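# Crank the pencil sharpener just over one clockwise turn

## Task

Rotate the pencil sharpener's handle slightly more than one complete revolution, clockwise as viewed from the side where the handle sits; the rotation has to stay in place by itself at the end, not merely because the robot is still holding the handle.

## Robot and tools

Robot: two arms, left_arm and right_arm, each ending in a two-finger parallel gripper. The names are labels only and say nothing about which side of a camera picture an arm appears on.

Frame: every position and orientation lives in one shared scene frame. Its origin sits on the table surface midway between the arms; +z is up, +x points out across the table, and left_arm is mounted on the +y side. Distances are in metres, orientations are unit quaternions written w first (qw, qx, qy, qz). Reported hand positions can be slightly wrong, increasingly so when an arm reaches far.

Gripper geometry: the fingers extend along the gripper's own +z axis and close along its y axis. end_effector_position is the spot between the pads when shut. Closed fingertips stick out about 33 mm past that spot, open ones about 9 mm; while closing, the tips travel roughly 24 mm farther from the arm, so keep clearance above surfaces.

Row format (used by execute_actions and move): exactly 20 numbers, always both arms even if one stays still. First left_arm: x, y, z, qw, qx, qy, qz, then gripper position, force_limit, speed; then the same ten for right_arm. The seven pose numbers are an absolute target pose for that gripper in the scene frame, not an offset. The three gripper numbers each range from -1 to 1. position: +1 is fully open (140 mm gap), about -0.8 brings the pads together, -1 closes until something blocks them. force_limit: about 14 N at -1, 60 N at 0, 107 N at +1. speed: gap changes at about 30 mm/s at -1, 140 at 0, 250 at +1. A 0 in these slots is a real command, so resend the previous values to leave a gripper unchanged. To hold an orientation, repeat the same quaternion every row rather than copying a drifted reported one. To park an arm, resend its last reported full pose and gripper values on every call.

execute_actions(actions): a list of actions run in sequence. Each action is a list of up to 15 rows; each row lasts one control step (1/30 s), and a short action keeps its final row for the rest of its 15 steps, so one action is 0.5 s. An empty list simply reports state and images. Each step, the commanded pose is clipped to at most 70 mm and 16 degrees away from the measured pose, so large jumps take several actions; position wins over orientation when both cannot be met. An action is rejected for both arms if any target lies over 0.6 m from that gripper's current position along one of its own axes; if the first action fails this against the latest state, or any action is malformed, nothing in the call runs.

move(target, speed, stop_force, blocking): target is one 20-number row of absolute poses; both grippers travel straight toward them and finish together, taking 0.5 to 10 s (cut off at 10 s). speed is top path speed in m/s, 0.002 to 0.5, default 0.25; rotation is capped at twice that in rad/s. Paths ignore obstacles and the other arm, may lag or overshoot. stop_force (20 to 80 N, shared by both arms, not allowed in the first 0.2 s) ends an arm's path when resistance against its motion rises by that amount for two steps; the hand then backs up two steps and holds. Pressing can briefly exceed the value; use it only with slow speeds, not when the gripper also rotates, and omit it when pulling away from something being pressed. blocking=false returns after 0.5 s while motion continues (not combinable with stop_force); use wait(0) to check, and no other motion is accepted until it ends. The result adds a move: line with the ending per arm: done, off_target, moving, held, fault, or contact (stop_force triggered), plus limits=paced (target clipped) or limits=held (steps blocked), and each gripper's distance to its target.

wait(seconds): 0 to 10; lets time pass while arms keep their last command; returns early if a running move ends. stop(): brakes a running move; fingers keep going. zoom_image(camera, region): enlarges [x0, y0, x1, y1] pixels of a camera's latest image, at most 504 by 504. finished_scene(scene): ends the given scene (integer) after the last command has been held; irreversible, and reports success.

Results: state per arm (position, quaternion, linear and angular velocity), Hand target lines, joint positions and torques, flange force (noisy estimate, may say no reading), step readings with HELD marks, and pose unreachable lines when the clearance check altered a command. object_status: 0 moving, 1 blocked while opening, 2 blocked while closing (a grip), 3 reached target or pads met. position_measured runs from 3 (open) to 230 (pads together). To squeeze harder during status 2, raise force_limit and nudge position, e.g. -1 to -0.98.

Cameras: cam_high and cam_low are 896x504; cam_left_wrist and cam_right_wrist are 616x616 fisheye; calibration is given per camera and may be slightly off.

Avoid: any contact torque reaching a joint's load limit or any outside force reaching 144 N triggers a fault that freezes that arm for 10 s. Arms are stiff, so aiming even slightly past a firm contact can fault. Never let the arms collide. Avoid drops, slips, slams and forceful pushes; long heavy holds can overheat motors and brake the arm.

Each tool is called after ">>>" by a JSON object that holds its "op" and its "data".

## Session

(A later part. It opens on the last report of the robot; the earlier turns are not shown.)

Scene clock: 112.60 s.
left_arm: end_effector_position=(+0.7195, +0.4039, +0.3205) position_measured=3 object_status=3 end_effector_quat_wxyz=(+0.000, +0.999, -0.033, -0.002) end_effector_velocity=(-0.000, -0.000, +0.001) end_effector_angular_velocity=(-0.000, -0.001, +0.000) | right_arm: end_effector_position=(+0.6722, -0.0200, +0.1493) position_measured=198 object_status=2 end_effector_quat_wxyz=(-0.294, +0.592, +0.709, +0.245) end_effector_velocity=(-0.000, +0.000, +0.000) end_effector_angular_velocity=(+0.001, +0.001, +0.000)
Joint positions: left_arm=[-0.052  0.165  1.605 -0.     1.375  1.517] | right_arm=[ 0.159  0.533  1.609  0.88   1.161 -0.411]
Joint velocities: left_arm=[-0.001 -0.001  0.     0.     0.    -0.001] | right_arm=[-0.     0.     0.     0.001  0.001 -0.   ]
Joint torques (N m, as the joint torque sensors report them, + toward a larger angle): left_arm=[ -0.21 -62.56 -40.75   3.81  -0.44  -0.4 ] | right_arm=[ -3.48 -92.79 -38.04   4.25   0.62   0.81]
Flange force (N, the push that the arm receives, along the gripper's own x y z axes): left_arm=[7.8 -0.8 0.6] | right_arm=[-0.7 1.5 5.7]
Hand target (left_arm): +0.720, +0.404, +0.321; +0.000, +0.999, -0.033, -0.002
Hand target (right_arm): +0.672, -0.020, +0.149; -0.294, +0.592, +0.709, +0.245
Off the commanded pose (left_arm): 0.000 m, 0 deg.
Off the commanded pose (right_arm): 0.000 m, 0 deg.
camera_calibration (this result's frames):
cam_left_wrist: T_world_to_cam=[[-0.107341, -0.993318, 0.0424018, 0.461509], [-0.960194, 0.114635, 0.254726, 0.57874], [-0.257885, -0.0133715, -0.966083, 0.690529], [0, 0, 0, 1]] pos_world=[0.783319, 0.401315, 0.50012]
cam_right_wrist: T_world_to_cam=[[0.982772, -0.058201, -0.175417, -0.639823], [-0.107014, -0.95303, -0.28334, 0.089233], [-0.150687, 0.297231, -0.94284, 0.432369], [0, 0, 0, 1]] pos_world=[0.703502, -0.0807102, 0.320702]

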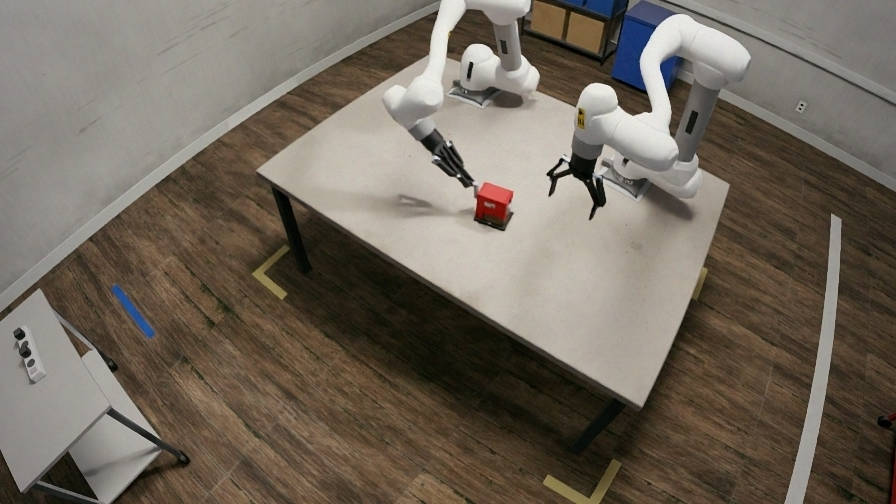

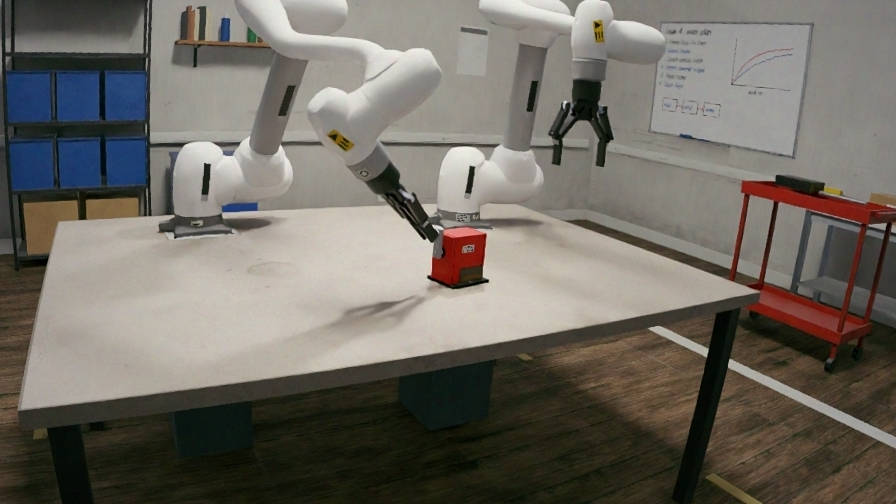

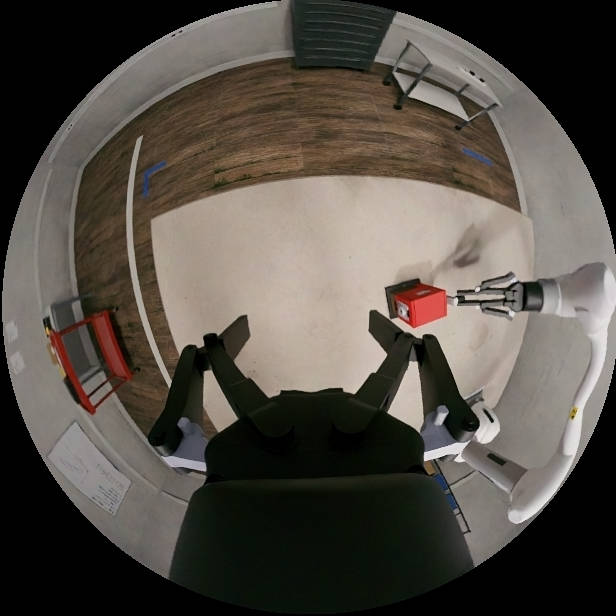

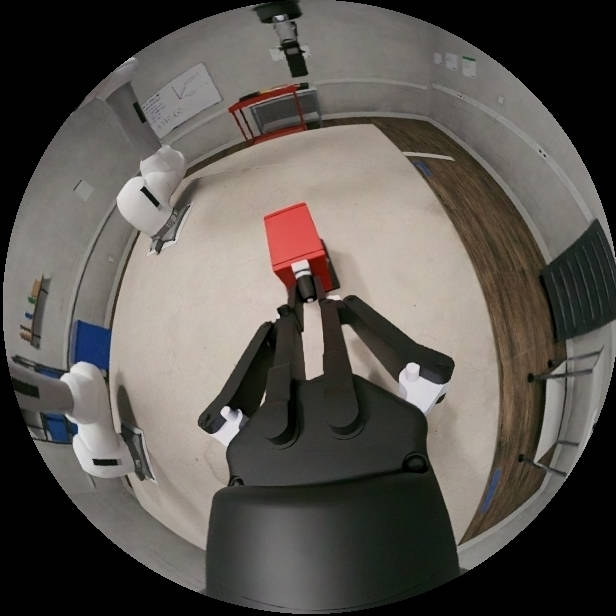

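>>> {"op": "execute_actions", "data": {"actions": [[[0.7195,0.4039,0.3205,0,0.999,-0.033,-0.002,1,0,0,0.6725,-0.0199,0.1493,-0.2938,0.592,0.7093,0.2452,-1,-1,-0.4],[0.7195,0.4039,0.3205,0,0.999,-0.033,-0.002,1,0,0,0.6732,-0.0198,0.1493,-0.2938,0.592,0.7093,0.2452,-1,-1,-0.4],[0.7195,0.4039,0.3205,0,0.999,-0.033,-0.002,1,0,0,0.6744,-0.0196,0.1493,-0.2938,0.592,0.7093,0.2452,-1,-1,-0.4],[0.7195,0.4039,0.3205,0,0.999,-0.033,-0.002,1,0,0,0.6760,-0.0193,0.1492,-0.2938,0.592,0.7093,0.2452,-1,-1,-0.4],[0.7195,0.4039,0.3205,0,0.999,-0.033,-0.002,1,0,0,0.6781,-0.0189,0.1490,-0.2938,0.592,0.7093,0.2452,-1,-1,-0.4],[0.7195,0.4039,0.3205,0,0.999,-0.033,-0.002,1,0,0,0.6807,-0.0185,0.1487,-0.2938,0.592,0.7093,0.2452,-1,-1,-0.4],[0.7195,0.4039,0.3205,0,0.999,-0.033,-0.002,1,0,0,0.6837,-0.0179,0.1481,-0.2938,0.592,0.7093,0.2452,-1,-1,-0.4],[0.7195,0.4039,0.3205,0,0.999,-0.033,-0.002,1,0,0,0.6871,-0.0173,0.1473,-0.2938,0.592,0.7093,0.2452,-1,-1,-0.4],[0.7195,0.4039,0.3205,0,0.999,-0.033,-0.002,1,0,0,0.6907,-0.0166,0.1461,-0.2938,0.592,0.7093,0.2452,-1,-1,-0.4],[0.7195,0.4039,0.3205,0,0.999,-0.033,-0.002,1,0,0,0.6941,-0.0160,0.1446,-0.2938,0.592,0.7093,0.2452,-1,-1,-0.4],[0.7195,0.4039,0.3205,0,0.999,-0.033,-0.002,1,0,0,0.6975,-0.0154,0.1429,-0.2938,0.592,0.7093,0.2452,-1,-1,-0.4],[0.7195,0.4039,0.3205,0,0.999,-0.033,-0.002,1,0,0,0.7008,-0.0148,0.1410,-0.2938,0.592,0.7093,0.2452,-1,-1,-0.4],[0.7195,0.4039,0.3205,0,0.999,-0.033,-0.002,1,0,0,0.7039,-0.0142,0.1388,-0.2938,0.592,0.7093,0.2452,-1,-1,-0.4],[0.7195,0.4039,0.3205,0,0.999,-0.033,-0.002,1,0,0,0.7068,-0.0137,0.1365,-0.2938,0.592,0.7093,0.2452,-1,-1,-0.4],[0.7195,0.4039,0.3205,0,0.999,-0.033,-0.002,1,0,0,0.7096,-0.0132,0.1339,-0.2938,0.592,0.7093,0.2452,-1,-1,-0.4]],[[0.7195,0.4039,0.3205,0,0.999,-0.033,-0.002,1,0,0,0.7121,-0.0127,0.1311,-0.2938,0.592,0.7093,0.2452,-1,-1,-0.4],[0.7195,0.4039,0.3205,0,0.999,-0.033,-0.002,1,0,0,0.7145,-0.0123,0.1281,-0.2938,0.592,0.7093,0.2452,-1,-1,-0.4],[0.7195,0.4039,0.3205,0,0.999,-0.033,-0.002,1,0,0,0.7166,-0.0119,0.1250,-0.2938,0.592,0.7093,0.2452,-1,-1,-0.4],[0.7195,0.4039,0.3205,0,0.999,-0.033,-0.002,1,0,0,0.7186,-0.0116,0.1217,-0.2938,0.592,0.7093,0.2452,-1,-1,-0.4],[0.7195,0.4039,0.3205,0,0.999,-0.033,-0.002,1,0,0,0.7203,-0.0113,0.1183,-0.2938,0.592,0.7093,0.2452,-1,-1,-0.4],[0.7195,0.4039,0.3205,0,0.999,-0.033,-0.002,1,0,0,0.7217,-0.0110,0.1148,-0.2938,0.592,0.7093,0.2452,-1,-1,-0.4],[0.7195,0.4039,0.3205,0,0.999,-0.033,-0.002,1,0,0,0.7229,-0.0108,0.1112,-0.2938,0.592,0.7093,0.2452,-1,-1,-0.4],[0.7195,0.4039,0.3205,0,0.999,-0.033,-0.002,1,0,0,0.7238,-0.0106,0.1077,-0.2938,0.592,0.7093,0.2452,-1,-1,-0.4],[0.7195,0.4039,0.3205,0,0.999,-0.033,-0.002,1,0,0,0.7244,-0.0105,0.1046,-0.2938,0.592,0.7093,0.2452,-1,-1,-0.4],[0.7195,0.4039,0.3205,0,0.999,-0.033,-0.002,1,0,0,0.7247,-0.0104,0.1020,-0.2938,0.592,0.7093,0.2452,-1,-1,-0.4],[0.7195,0.4039,0.3205,0,0.999,-0.033,-0.002,1,0,0,0.7249,-0.0104,0.0999,-0.2938,0.592,0.7093,0.2452,-1,-1,-0.4],[0.7195,0.4039,0.3205,0,0.999,-0.033,-0.002,1,0,0,0.7250,-0.0104,0.0982,-0.2938,0.592,0.7093,0.2452,-1,-1,-0.4],[0.7195,0.4039,0.3205,0,0.999,-0.033,-0.002,1,0,0,0.7250,-0.0104,0.0970,-0.2938,0.592,0.7093,0.2452,-1,-1,-0.4],[0.7195,0.4039,0.3205,0,0.999,-0.033,-0.002,1,0,0,0.7250,-0.0104,0.0963,-0.2938,0.592,0.7093,0.2452,-1,-1,-0.4],[0.7195,0.4039,0.3205,0,0.999,-0.033,-0.002,1,0,0,0.7250,-0.0104,0.0961,-0.2938,0.592,0.7093,0.2452,-1,-1,-0.4]]]}}

>>> {"op": "wait", "data": {"seconds": 0.5}}

Scene clock: 138.23 s.
left_arm: end_effector_position=(+0.7195, +0.4039, +0.3205) position_measured=3 object_status=3 end_effector_quat_wxyz=(+0.000, +0.999, -0.033, -0.002) end_effector_velocity=(-0.000, +0.000, +0.000) end_effector_angular_velocity=(-0.000, +0.000, +0.001) | right_arm: end_effector_position=(+0.7248, -0.0104, +0.0968) position_measured=198 object_status=2 end_effector_quat_wxyz=(-0.294, +0.592, +0.709, +0.245) end_effector_velocity=(+0.001, -0.000, -0.021) end_effector_angular_velocity=(-0.001, +0.001, -0.003)
Joint positions: left_arm=[-0.052  0.165  1.605 -0.     1.375  1.517] | right_arm=[ 0.158  0.652  1.515  0.887  1.147 -0.433]
Joint velocities: left_arm=[ 0.    -0.     0.    -0.     0.    -0.001] | right_arm=[-0.     0.019  0.011  0.011 -0.02  -0.022]
Joint torques (N m, as the joint torque sensors report them, + toward a larger angle): left_arm=[  0.58 -61.36 -40.44   3.83  -0.53  -0.32] | right_arm=[ -19.97 -106.16  -72.75   12.8   -19.33    1.47]
Flange force (N, the push that the arm receives, along the gripper's own x y z axes): left_arm=[6.5 0.4 -0.3] | right_arm=[0.9 -65.4 -0.8]
Flange force at the end of the 1st action (N, along the gripper's axes at the end of the call): left_arm=[4.9 -2.2 0.7] | right_arm=[-10.3 -12.9 19.9]
Hand target (left_arm): +0.720, +0.404, +0.321; +0.000, +0.999, -0.033, -0.002
Hand target (right_arm): +0.725, -0.010, +0.096; -0.294, +0.592, +0.709, +0.245
Off the commanded pose (left_arm): 0.000 m, 0 deg.
Off the commanded pose (right_arm): 0.001 m, 0 deg.
Step readings (end_effector_position; steps 1 to 15: 1st action; 16 to 30: 2nd action):
0: left_arm (+0.7195, +0.4039, +0.3205) | right_arm (+0.6722, -0.0200, +0.1493)
1: left_arm (+0.7195, +0.4039, +0.3205) | right_arm (+0.6722, -0.0200, +0.1493)
2: left_arm (+0.7195, +0.4039, +0.3205) | right_arm (+0.6725, -0.0199, +0.1493)
4: left_arm (+0.7195, +0.4039, +0.3205) | right_arm (+0.6741, -0.0196, +0.1493)
8: left_arm (+0.7195, +0.4039, +0.3205) | right_arm (+0.6818, -0.0181, +0.1483)
15: left_arm (+0.7195, +0.4039, +0.3205) | right_arm (+0.7041, -0.0141, +0.1380)
16: left_arm (+0.7195, +0.4039, +0.3205) | right_arm (+0.7069, -0.0136, +0.1356)
17: left_arm (+0.7195, +0.4039, +0.3205) | right_arm (+0.7095, -0.0132, +0.1330)
19: left_arm (+0.7195, +0.4039, +0.3205) | right_arm (+0.7145, -0.0123, +0.1272)
23: left_arm (+0.7195, +0.4039, +0.3205) | right_arm (+0.7217, -0.0110, +0.1137)
30: end_effector_position above
camera_calibration (this result's frames):
cam_left_wrist: T_world_to_cam=[[-0.107341, -0.993318, 0.0424017, 0.461509], [-0.960194, 0.114635, 0.254726, 0.57874], [-0.257885, -0.0133714, -0.966083, 0.690529], [0, 0, 0, 1]] pos_world=[0.783319, 0.401315, 0.50012]
cam_right_wrist: T_world_to_cam=[[0.982757, -0.057743, -0.175656, -0.700137], [-0.106621, -0.953114, -0.283205, 0.0888653], [-0.151067, 0.297051, -0.942836, 0.388174], [0, 0, 0, 1]] pos_world=[0.75618, -0.0710366, 0.268168]

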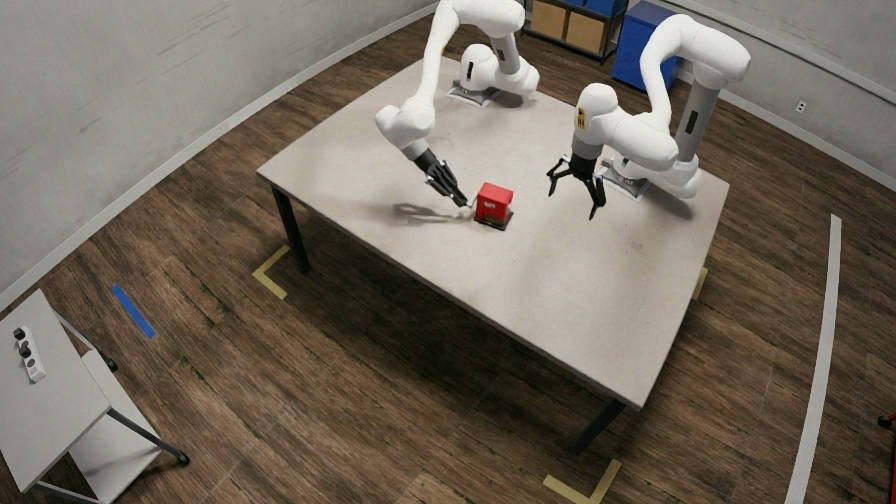

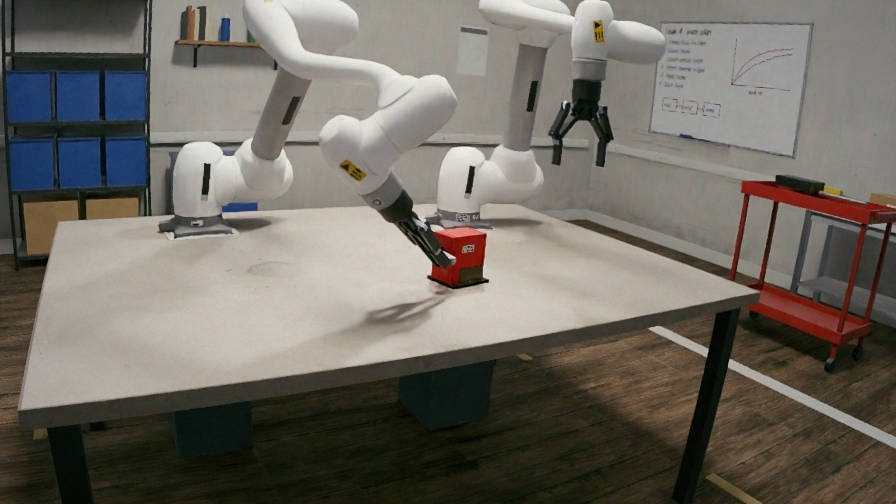

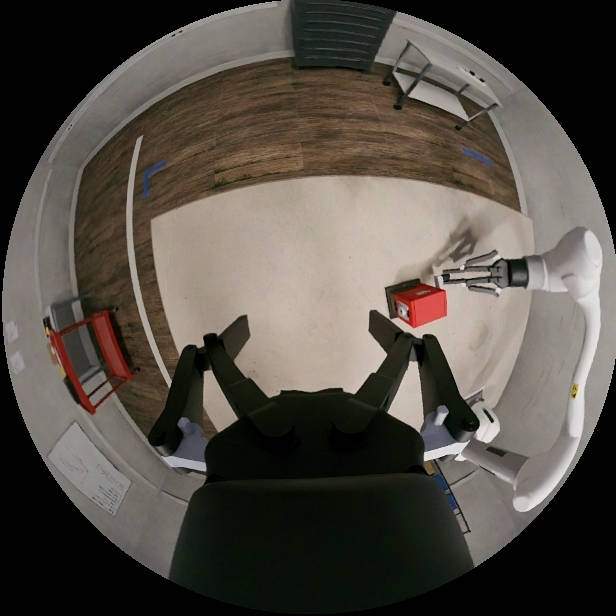

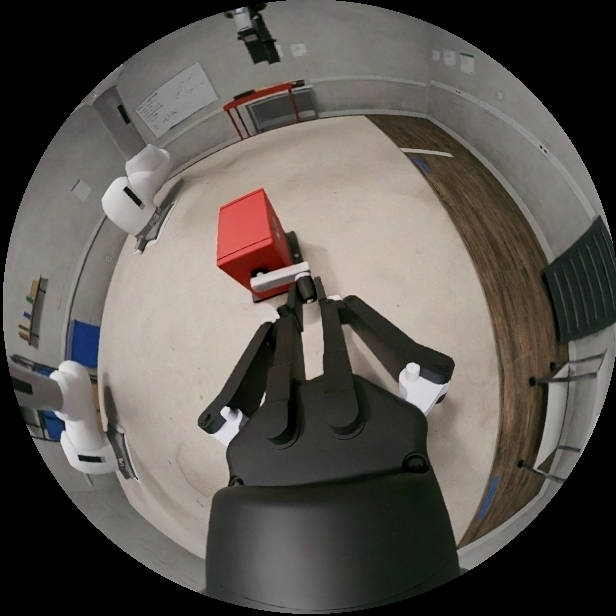

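Scene clock: 138.73 s.
left_arm: end_effector_position=(+0.7195, +0.4039, +0.3205) position_measured=3 object_status=3 end_effector_quat_wxyz=(+0.000, +0.999, -0.033, -0.002) end_effector_velocity=(+0.000, -0.000, -0.001) end_effector_angular_velocity=(-0.001, +0.002, -0.000) | right_arm: end_effector_position=(+0.7250, -0.0104, +0.0961) position_measured=198 object_status=2 end_effector_quat_wxyz=(-0.294, +0.592, +0.709, +0.245) end_effector_velocity=(-0.000, -0.000, -0.000) end_effector_angular_velocity=(-0.000, +0.001, -0.000)
Joint positions: left_arm=[-0.052  0.165  1.605 -0.     1.375  1.517] | right_arm=[ 0.158  0.652  1.515  0.888  1.146 -0.433]
Joint velocities: left_arm=[ 0.     0.002  0.    -0.001 -0.     0.001] | right_arm=[-0.    -0.     0.001 -0.     0.     0.001]
Joint torques (N m, as the joint torque sensors report them, + toward a larger angle): left_arm=[  0.93 -62.34 -40.5    3.64  -0.24  -0.43] | right_arm=[ -21.99 -104.13  -73.34   13.05  -21.25    1.25]
Flange force (N, the push that the arm receives, along the gripper's own x y z axes): left_arm=[8.4 0.8 1.0] | right_arm=[-0.1 -65.6 1.0]
Hand target (left_arm): +0.720, +0.404, +0.321; +0.000, +0.999, -0.033, -0.002
Hand target (right_arm): +0.725, -0.010, +0.096; -0.294, +0.592, +0.709, +0.245
Off the commanded pose (left_arm): 0.000 m, 0 deg.
Off the commanded pose (right_arm): 0.000 m, 0 deg.
wait: 0.50 s; at rest by 0.17 s
camera_calibration (this result's frames):
cam_left_wrist: T_world_to_cam=[[-0.107341, -0.993318, 0.0424018, 0.461509], [-0.960194, 0.114635, 0.254726, 0.57874], [-0.257885, -0.0133714, -0.966083, 0.690529], [0, 0, 0, 1]] pos_world=[0.783319, 0.401315, 0.50012]
cam_right_wrist: T_world_to_cam=[[0.982767, -0.0581269, -0.175469, -0.700455], [-0.106951, -0.95305, -0.283298, 0.0889312], [-0.150764, 0.297183, -0.942843, 0.387355], [0, 0, 0, 1]] pos_world=[0.756295, -0.0710749, 0.267501]

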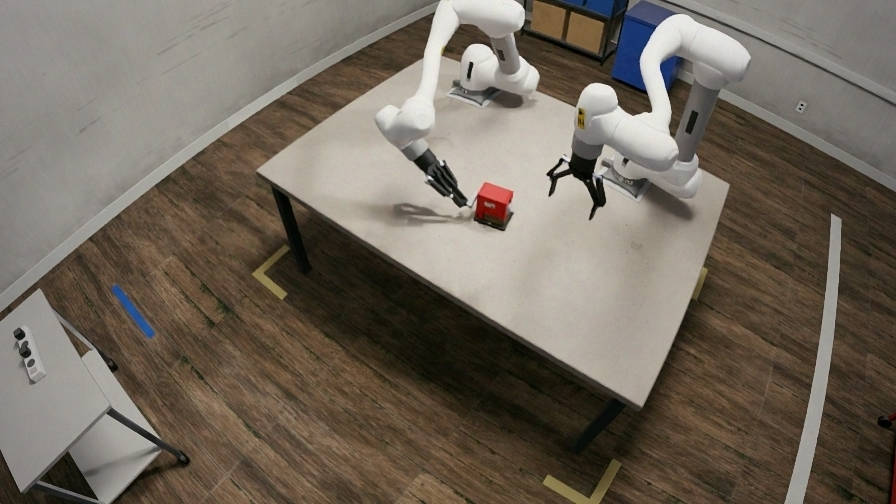

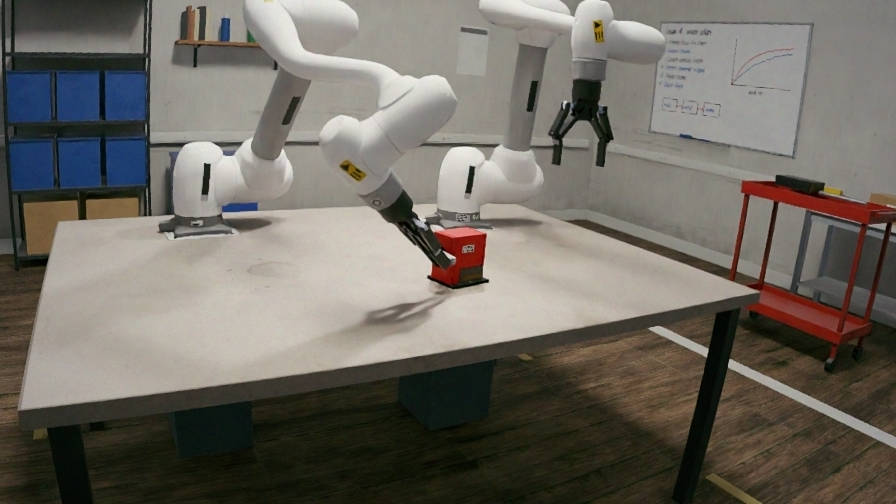

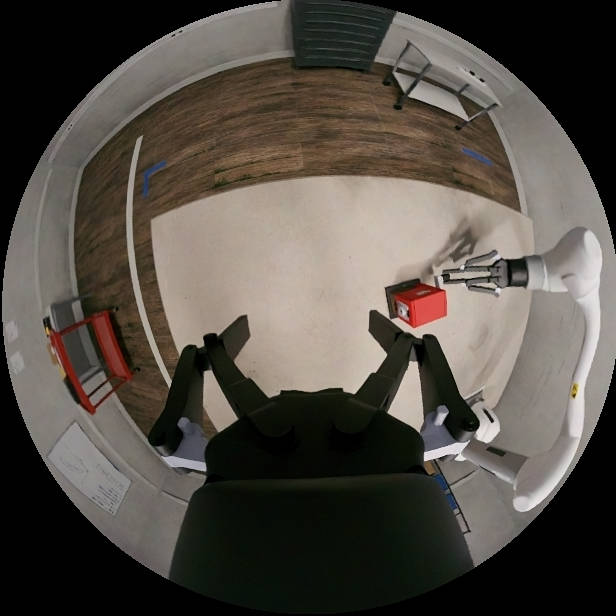

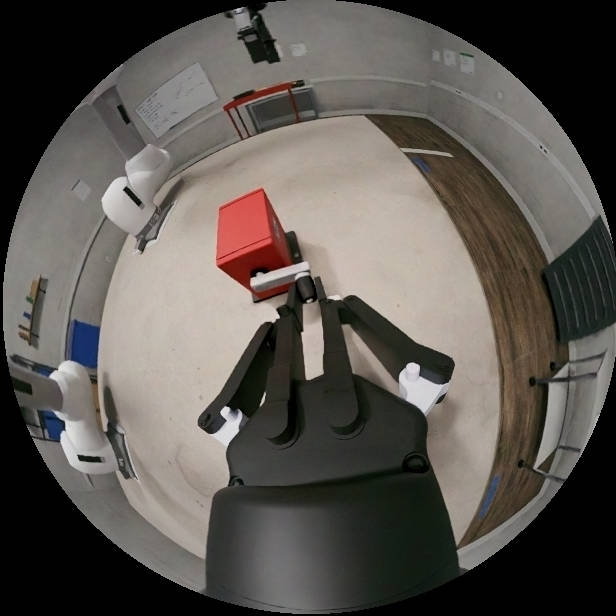

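>>> {"op": "move", "data": {"target": [0.7195,0.4039,0.3205,0,0.999,-0.033,-0.002,1,0,0,0.7216,-0.0110,0.0961,-0.2938,0.592,0.7093,0.2452,-1,-1,-0.4], "speed": 0.02}}

>>> {"op": "zoom_image", "data": {"camera": "cam_right_wrist", "region": [210, 220, 350, 330]}}

>>> {"op": "zoom_image", "data": {"camera": "cam_low", "region": [400, 210, 510, 300]}}

Scene clock: 150.87 s.
left_arm: end_effector_position=(+0.7195, +0.4039, +0.3205) position_measured=3 object_status=3 end_effector_quat_wxyz=(+0.000, +0.999, -0.033, -0.002) end_effector_velocity=(+0.000, +0.000, -0.001) end_effector_angular_velocity=(+0.001, +0.000, +0.001) | right_arm: end_effector_position=(+0.7218, -0.0110, +0.0962) position_measured=198 object_status=2 end_effector_quat_wxyz=(-0.294, +0.592, +0.709, +0.245) end_effector_velocity=(-0.000, -0.001, -0.000) end_effector_angular_velocity=(-0.000, +0.000, +0.000)
Joint positions: left_arm=[-0.052  0.165  1.605 -0.     1.375  1.517] | right_arm=[ 0.158  0.648  1.523  0.889  1.144 -0.436]
Joint velocities: left_arm=[ 0.     0.001  0.     0.    -0.    -0.001] | right_arm=[-0.001 -0.     0.001 -0.     0.    -0.001]
Joint torques (N m, as the joint torque sensors report them, + toward a larger angle): left_arm=[ -0.77 -61.68 -40.88   3.62  -0.41  -0.38] | right_arm=[  -8.29 -102.78  -46.53    5.7    -4.41    0.85]
Flange force (N, the push that the arm receives, along the gripper's own x y z axes): left_arm=[6.5 -1.6 0.8] | right_arm=[-0.6 -15.9 5.6]
Hand target (left_arm): +0.720, +0.404, +0.321; +0.000, +0.999, -0.033, -0.002
Hand target (right_arm): +0.722, -0.011, +0.096; -0.294, +0.592, +0.709, +0.245
Off the commanded pose (left_arm): 0.000 m, 0 deg.
Off the commanded pose (right_arm): 0.000 m, 0 deg.
move: done
camera_calibration (this result's frames):
cam_left_wrist: T_world_to_cam=[[-0.107341, -0.993318, 0.0424019, 0.461509], [-0.960194, 0.114635, 0.254726, 0.57874], [-0.257885, -0.0133715, -0.966083, 0.69053], [0, 0, 0, 1]] pos_world=[0.783319, 0.401315, 0.50012]
cam_right_wrist: T_world_to_cam=[[0.982801, -0.0585132, -0.175151, -0.697425], [-0.107252, -0.952972, -0.283444, 0.0882104], [-0.150329, 0.297355, -0.942858, 0.386834], [0, 0, 0, 1]] pos_world=[0.753043, -0.0717733, 0.267577]

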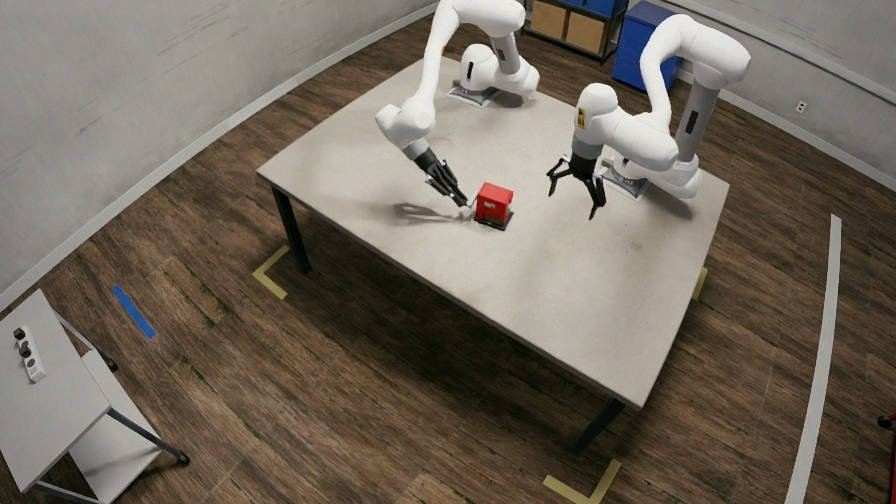

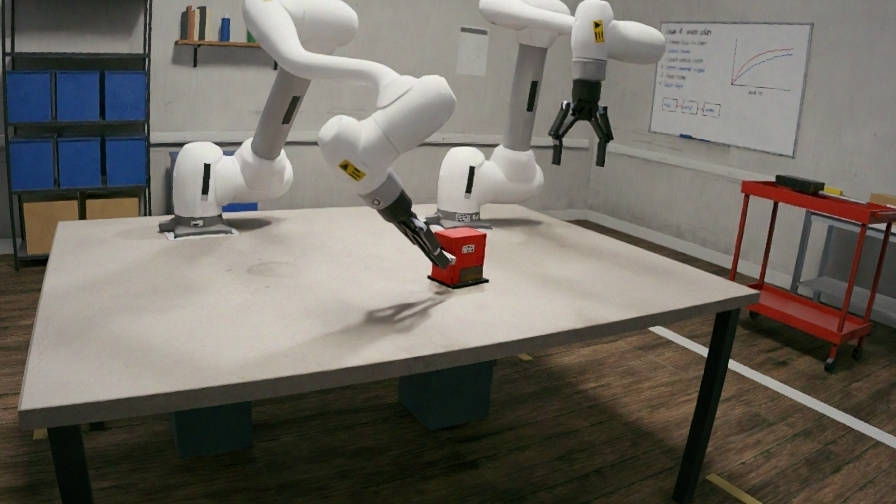

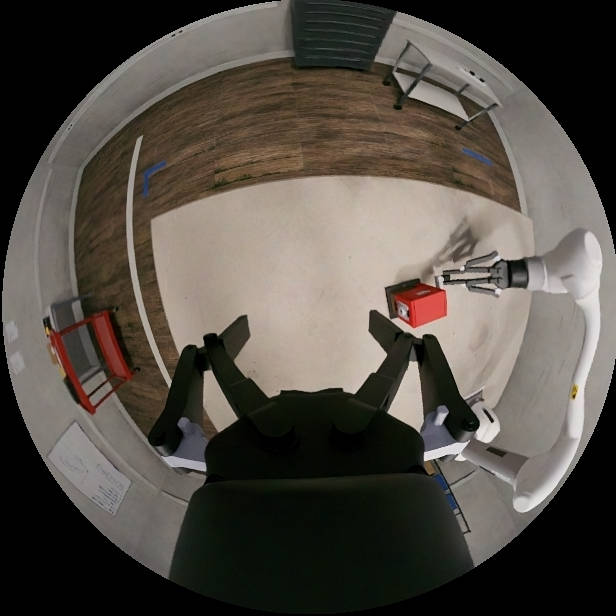

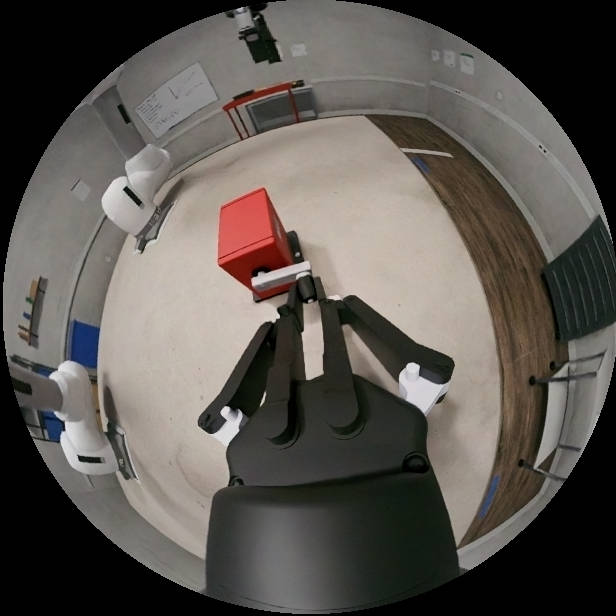

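Region (210, 220, 350, 330) of cam_right_wrist's 616x616 image, scaled by 3.600, with more detail than that image has; it fills the top 396 rows of this view, and the rest is white.

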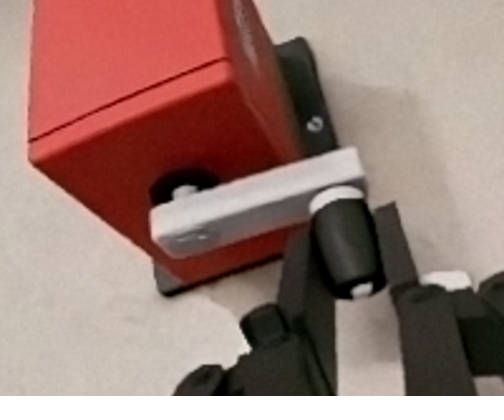

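Region (400, 210, 510, 300) of cam_low's 896x504 image, scaled by 4.582, with more detail than that image has; it fills the top 412 rows of this view, and the rest is white.

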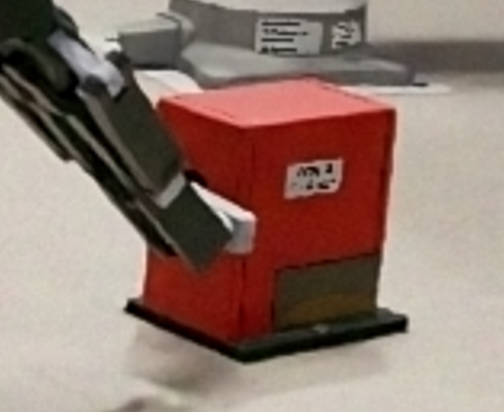

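>>> {"op": "execute_actions", "data": {"actions": [[[0.7195,0.4039,0.3205,0,0.999,-0.033,-0.002,1,0,0,0.7213,-0.0111,0.0958,-0.2938,0.592,0.7093,0.2452,-1,-1,-0.4],[0.7195,0.4039,0.3205,0,0.999,-0.033,-0.002,1,0,0,0.7210,-0.0111,0.0951,-0.2938,0.592,0.7093,0.2452,-1,-1,-0.4],[0.7195,0.4039,0.3205,0,0.999,-0.033,-0.002,1,0,0,0.7207,-0.0112,0.0940,-0.2938,0.592,0.7093,0.2452,-1,-1,-0.4],[0.7195,0.4039,0.3205,0,0.999,-0.033,-0.002,1,0,0,0.7203,-0.0113,0.0924,-0.2938,0.592,0.7093,0.2452,-1,-1,-0.4],[0.7195,0.4039,0.3205,0,0.999,-0.033,-0.002,1,0,0,0.7199,-0.0113,0.0904,-0.2938,0.592,0.7093,0.2452,-1,-1,-0.4],[0.7195,0.4039,0.3205,0,0.999,-0.033,-0.002,1,0,0,0.7194,-0.0114,0.0879,-0.2938,0.592,0.7093,0.2452,-1,-1,-0.4],[0.7195,0.4039,0.3205,0,0.999,-0.033,-0.002,1,0,0,0.7186,-0.0116,0.0850,-0.2938,0.592,0.7093,0.2452,-1,-1,-0.4],[0.7195,0.4039,0.3205,0,0.999,-0.033,-0.002,1,0,0,0.7174,-0.0118,0.0817,-0.2938,0.592,0.7093,0.2452,-1,-1,-0.4],[0.7195,0.4039,0.3205,0,0.999,-0.033,-0.002,1,0,0,0.7160,-0.0120,0.0784,-0.2938,0.592,0.7093,0.2452,-1,-1,-0.4],[0.7195,0.4039,0.3205,0,0.999,-0.033,-0.002,1,0,0,0.7143,-0.0124,0.0751,-0.2938,0.592,0.7093,0.2452,-1,-1,-0.4],[0.7195,0.4039,0.3205,0,0.999,-0.033,-0.002,1,0,0,0.7124,-0.0127,0.0720,-0.2938,0.592,0.7093,0.2452,-1,-1,-0.4],[0.7195,0.4039,0.3205,0,0.999,-0.033,-0.002,1,0,0,0.7102,-0.0131,0.0690,-0.2938,0.592,0.7093,0.2452,-1,-1,-0.4],[0.7195,0.4039,0.3205,0,0.999,-0.033,-0.002,1,0,0,0.7078,-0.0135,0.0662,-0.2938,0.592,0.7093,0.2452,-1,-1,-0.4],[0.7195,0.4039,0.3205,0,0.999,-0.033,-0.002,1,0,0,0.7053,-0.0140,0.0636,-0.2938,0.592,0.7093,0.2452,-1,-1,-0.4],[0.7195,0.4039,0.3205,0,0.999,-0.033,-0.002,1,0,0,0.7025,-0.0145,0.0612,-0.2938,0.592,0.7093,0.2452,-1,-1,-0.4]],[[0.7195,0.4039,0.3205,0,0.999,-0.033,-0.002,1,0,0,0.6996,-0.0150,0.0590,-0.2938,0.592,0.7093,0.2452,-1,-1,-0.4],[0.7195,0.4039,0.3205,0,0.999,-0.033,-0.002,1,0,0,0.6965,-0.0156,0.0570,-0.2938,0.592,0.7093,0.2452,-1,-1,-0.4],[0.7195,0.4039,0.3205,0,0.999,-0.033,-0.002,1,0,0,0.6933,-0.0162,0.0553,-0.2938,0.592,0.7093,0.2452,-1,-1,-0.4],[0.7195,0.4039,0.3205,0,0.999,-0.033,-0.002,1,0,0,0.6899,-0.0168,0.0538,-0.2938,0.592,0.7093,0.2452,-1,-1,-0.4],[0.7195,0.4039,0.3205,0,0.999,-0.033,-0.002,1,0,0,0.6865,-0.0174,0.0526,-0.2938,0.592,0.7093,0.2452,-1,-1,-0.4],[0.7195,0.4039,0.3205,0,0.999,-0.033,-0.002,1,0,0,0.6832,-0.0180,0.0517,-0.2938,0.592,0.7093,0.2452,-1,-1,-0.4],[0.7195,0.4039,0.3205,0,0.999,-0.033,-0.002,1,0,0,0.6803,-0.0185,0.0511,-0.2938,0.592,0.7093,0.2452,-1,-1,-0.4],[0.7195,0.4039,0.3205,0,0.999,-0.033,-0.002,1,0,0,0.6779,-0.0190,0.0507,-0.2938,0.592,0.7093,0.2452,-1,-1,-0.4],[0.7195,0.4039,0.3205,0,0.999,-0.033,-0.002,1,0,0,0.6758,-0.0193,0.0505,-0.2938,0.592,0.7093,0.2452,-1,-1,-0.4],[0.7195,0.4039,0.3205,0,0.999,-0.033,-0.002,1,0,0,0.6742,-0.0196,0.0504,-0.2938,0.592,0.7093,0.2452,-1,-1,-0.4],[0.7195,0.4039,0.3205,0,0.999,-0.033,-0.002,1,0,0,0.6731,-0.0198,0.0504,-0.2938,0.592,0.7093,0.2452,-1,-1,-0.4],[0.7195,0.4039,0.3205,0,0.999,-0.033,-0.002,1,0,0,0.6724,-0.0200,0.0503,-0.2938,0.592,0.7093,0.2452,-1,-1,-0.4],[0.7195,0.4039,0.3205,0,0.999,-0.033,-0.002,1,0,0,0.6722,-0.0200,0.0503,-0.2938,0.592,0.7093,0.2452,-1,-1,-0.4]]]}}

Scene clock: 195.03 s.
left_arm: end_effector_position=(+0.7195, +0.4039, +0.3205) position_measured=3 object_status=3 end_effector_quat_wxyz=(+0.000, +0.999, -0.033, -0.002) end_effector_velocity=(-0.000, +0.000, +0.001) end_effector_angular_velocity=(-0.000, -0.001, +0.001) | right_arm: end_effector_position=(+0.6722, -0.0201, +0.0502) position_measured=198 object_status=2 end_effector_quat_wxyz=(-0.294, +0.592, +0.709, +0.245) end_effector_velocity=(-0.001, +0.000, +0.001) end_effector_angular_velocity=(+0.003, -0.000, -0.002)
Joint positions: left_arm=[-0.052  0.165  1.605 -0.     1.375  1.517] | right_arm=[ 0.159  0.629  1.661  0.937  1.07  -0.541]
Joint velocities: left_arm=[ 0.    -0.001 -0.    -0.     0.001 -0.001] | right_arm=[-0.    -0.003  0.003  0.004 -0.    -0.002]
Joint torques (N m, as the joint torque sensors report them, + toward a larger angle): left_arm=[ -0.15 -60.58 -40.7    3.58  -0.23  -0.36] | right_arm=[   3.1  -119.25  -46.9    10.5     6.58    0.62]
Flange force (N, the push that the arm receives, along the gripper's own x y z axes): left_arm=[4.6 -0.8 0.2] | right_arm=[-26.1 1.7 20.7]
Flange force at the end of the 1st action (N, along the gripper's axes at the end of the call): left_arm=[3.7 0.7 2.1] | right_arm=[-8.4 11.4 7.1]
Hand target (left_arm): +0.720, +0.404, +0.321; +0.000, +0.999, -0.033, -0.002
Hand target (right_arm): +0.672, -0.020, +0.050; -0.294, +0.592, +0.709, +0.245
Off the commanded pose (left_arm): 0.000 m, 0 deg.
Off the commanded pose (right_arm): 0.000 m, 0 deg.
Step readings (end_effector_position; steps 1 to 15: 1st action; 16 to 30: 2nd action):
0: left_arm (+0.7195, +0.4039, +0.3205) | right_arm (+0.7216, -0.0110, +0.0961)
1: left_arm (+0.7195, +0.4039, +0.3205) | right_arm (+0.7216, -0.0110, +0.0961)
2: left_arm (+0.7195, +0.4039, +0.3205) | right_arm (+0.7213, -0.0111, +0.0958)
4: left_arm (+0.7195, +0.4039, +0.3205) | right_arm (+0.7208, -0.0112, +0.0947)
8: left_arm (+0.7195, +0.4039, +0.3205) | right_arm (+0.7190, -0.0116, +0.0865)
15: left_arm (+0.7195, +0.4039, +0.3205) | right_arm (+0.7069, -0.0138, +0.0650)
16: left_arm (+0.7195, +0.4039, +0.3205) | right_arm (+0.7042, -0.0143, +0.0624)
17: left_arm (+0.7195, +0.4039, +0.3205) | right_arm (+0.7015, -0.0148, +0.0602)
19: left_arm (+0.7195, +0.4039, +0.3205) | right_arm (+0.6955, -0.0159, +0.0564)
23: left_arm (+0.7195, +0.4039, +0.3205) | right_arm (+0.6823, -0.0183, +0.0514)
30: end_effector_position above
camera_calibration (this result's frames):
cam_left_wrist: T_world_to_cam=[[-0.107341, -0.993318, 0.0424017, 0.461509], [-0.960194, 0.114635, 0.254726, 0.57874], [-0.257885, -0.0133713, -0.966083, 0.690529], [0, 0, 0, 1]] pos_world=[0.783319, 0.401315, 0.50012]
cam_right_wrist: T_world_to_cam=[[0.982752, -0.0580413, -0.175582, -0.657163], [-0.106888, -0.953083, -0.283211, 0.0609756], [-0.150906, 0.297094, -0.942848, 0.339108], [0, 0, 0, 1]] pos_world=[0.703519, -0.0807746, 0.22161]

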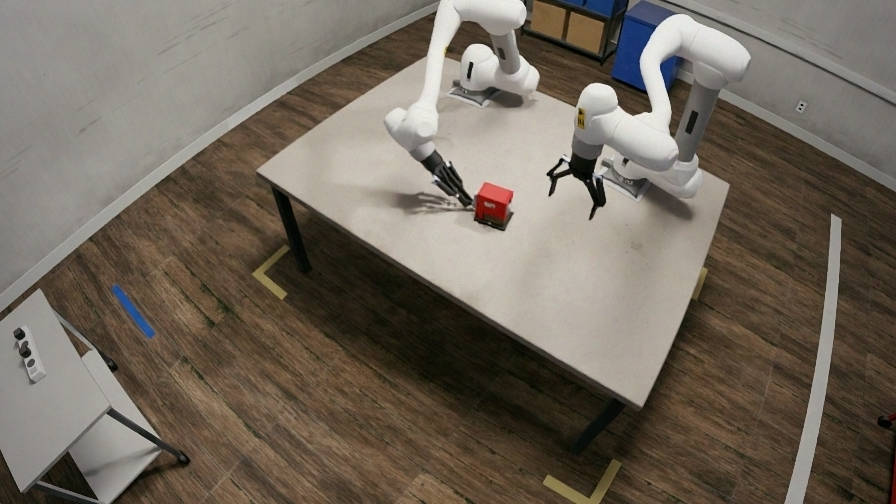

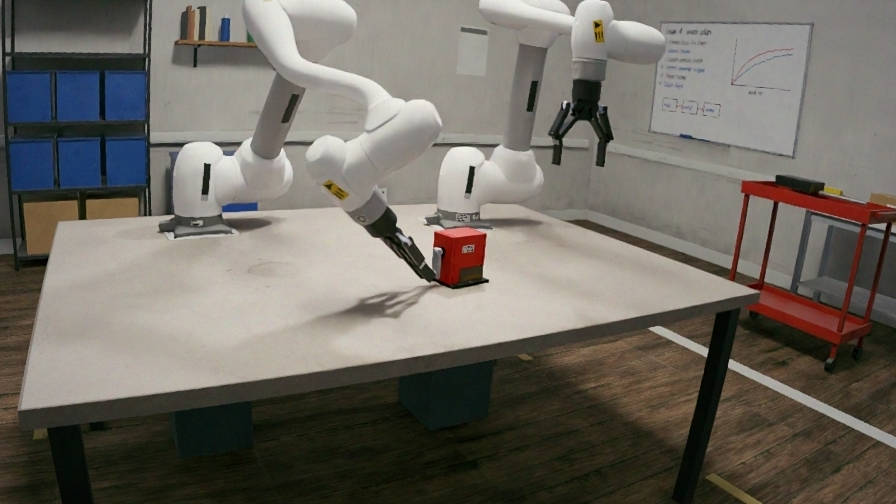

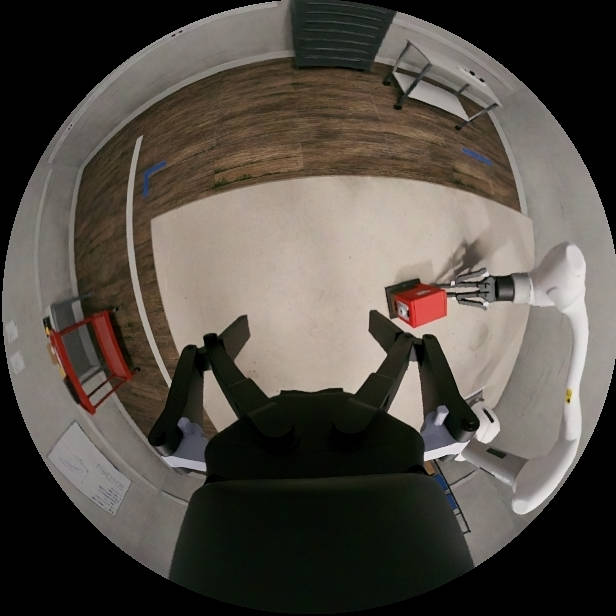

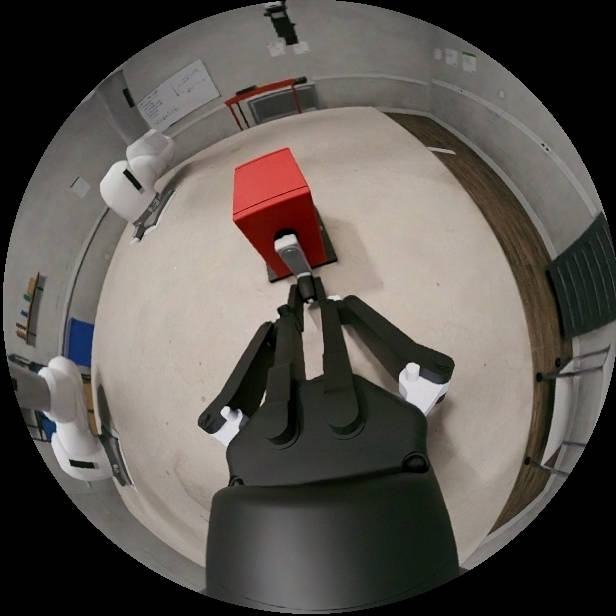

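>>> {"op": "execute_actions", "data": {"actions": []}}

Scene clock: 199.37 s.
left_arm: end_effector_position=(+0.7195, +0.4039, +0.3205) position_measured=3 object_status=3 end_effector_quat_wxyz=(+0.000, +0.999, -0.033, -0.002) end_effector_velocity=(+0.001, +0.001, -0.000) end_effector_angular_velocity=(+0.000, -0.001, +0.003) | right_arm: end_effector_position=(+0.6722, -0.0201, +0.0503) position_measured=198 object_status=2 end_effector_quat_wxyz=(-0.294, +0.592, +0.709, +0.245) end_effector_velocity=(-0.001, -0.000, -0.000) end_effector_angular_velocity=(-0.001, +0.001, +0.001)
Joint positions: left_arm=[-0.052  0.165  1.605 -0.     1.375  1.517] | right_arm=[ 0.159  0.629  1.661  0.937  1.07  -0.541]
Joint velocities: left_arm=[ 0.001  0.    -0.     0.    -0.001 -0.002] | right_arm=[ 0.    -0.     0.    -0.002  0.     0.001]
Joint torques (N m, as the joint torque sensors report them, + toward a larger angle): left_arm=[ -0.77 -63.34 -41.09   3.69  -0.58  -0.31] | right_arm=[   3.53 -120.46  -46.73   10.49    6.82    1.07]
Flange force (N, the push that the arm receives, along the gripper's own x y z axes): left_arm=[8.9 -1.7 1.4] | right_arm=[-27.7 0.4 21.2]
Hand target (left_arm): +0.720, +0.404, +0.321; +0.000, +0.999, -0.033, -0.002
Hand target (right_arm): +0.672, -0.020, +0.050; -0.294, +0.592, +0.709, +0.245
Off the commanded pose (left_arm): 0.000 m, 0 deg.
Off the commanded pose (right_arm): 0.000 m, 0 deg.
camera_calibration (this result's frames):
cam_left_wrist: T_world_to_cam=[[-0.107341, -0.993318, 0.0424018, 0.461509], [-0.960194, 0.114635, 0.254726, 0.57874], [-0.257885, -0.0133714, -0.966083, 0.69053], [0, 0, 0, 1]] pos_world=[0.783319, 0.401315, 0.50012]
cam_right_wrist: T_world_to_cam=[[0.98277, -0.0581043, -0.175464, -0.657175], [-0.10693, -0.953048, -0.283311, 0.0610441], [-0.150764, 0.297191, -0.94284, 0.339074], [0, 0, 0, 1]] pos_world=[0.703499, -0.0807766, 0.221677]

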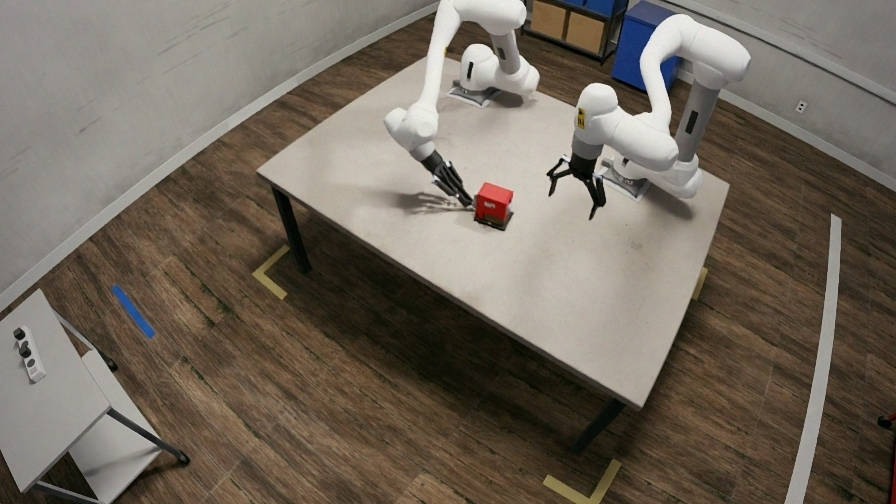

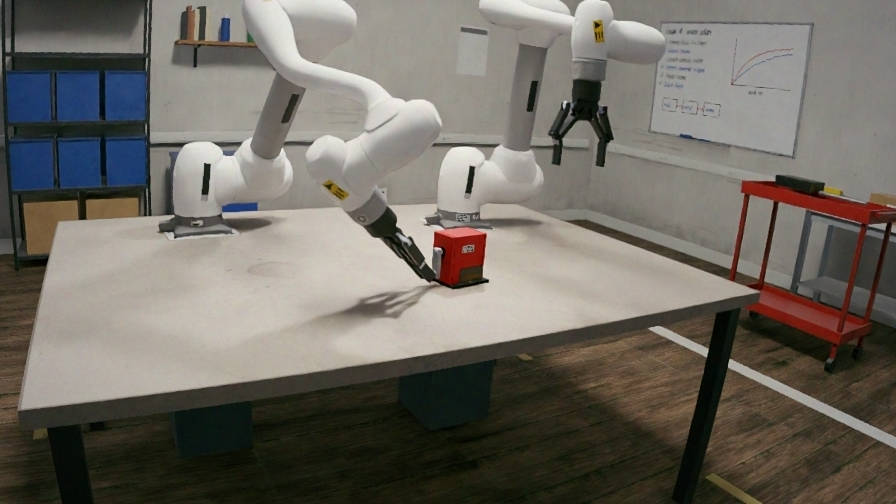

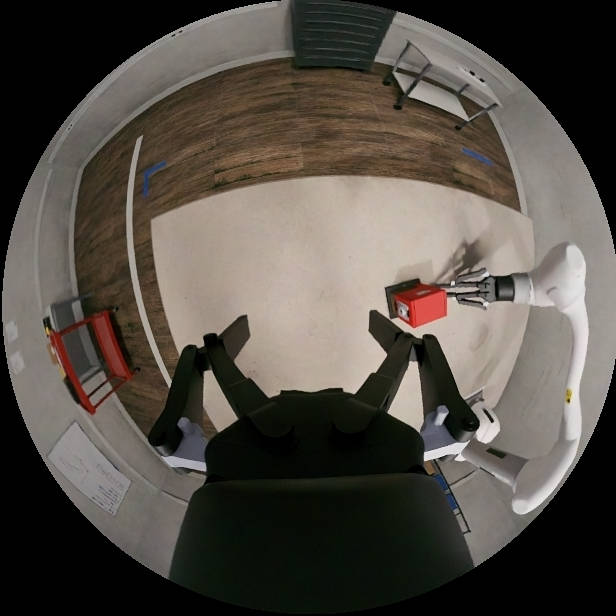

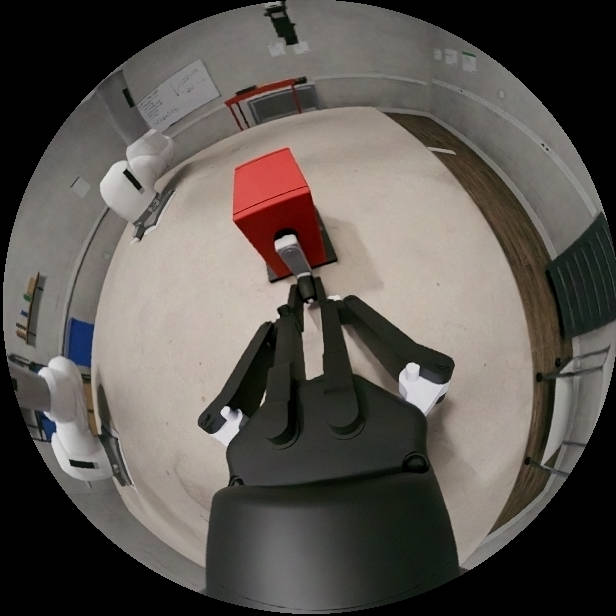

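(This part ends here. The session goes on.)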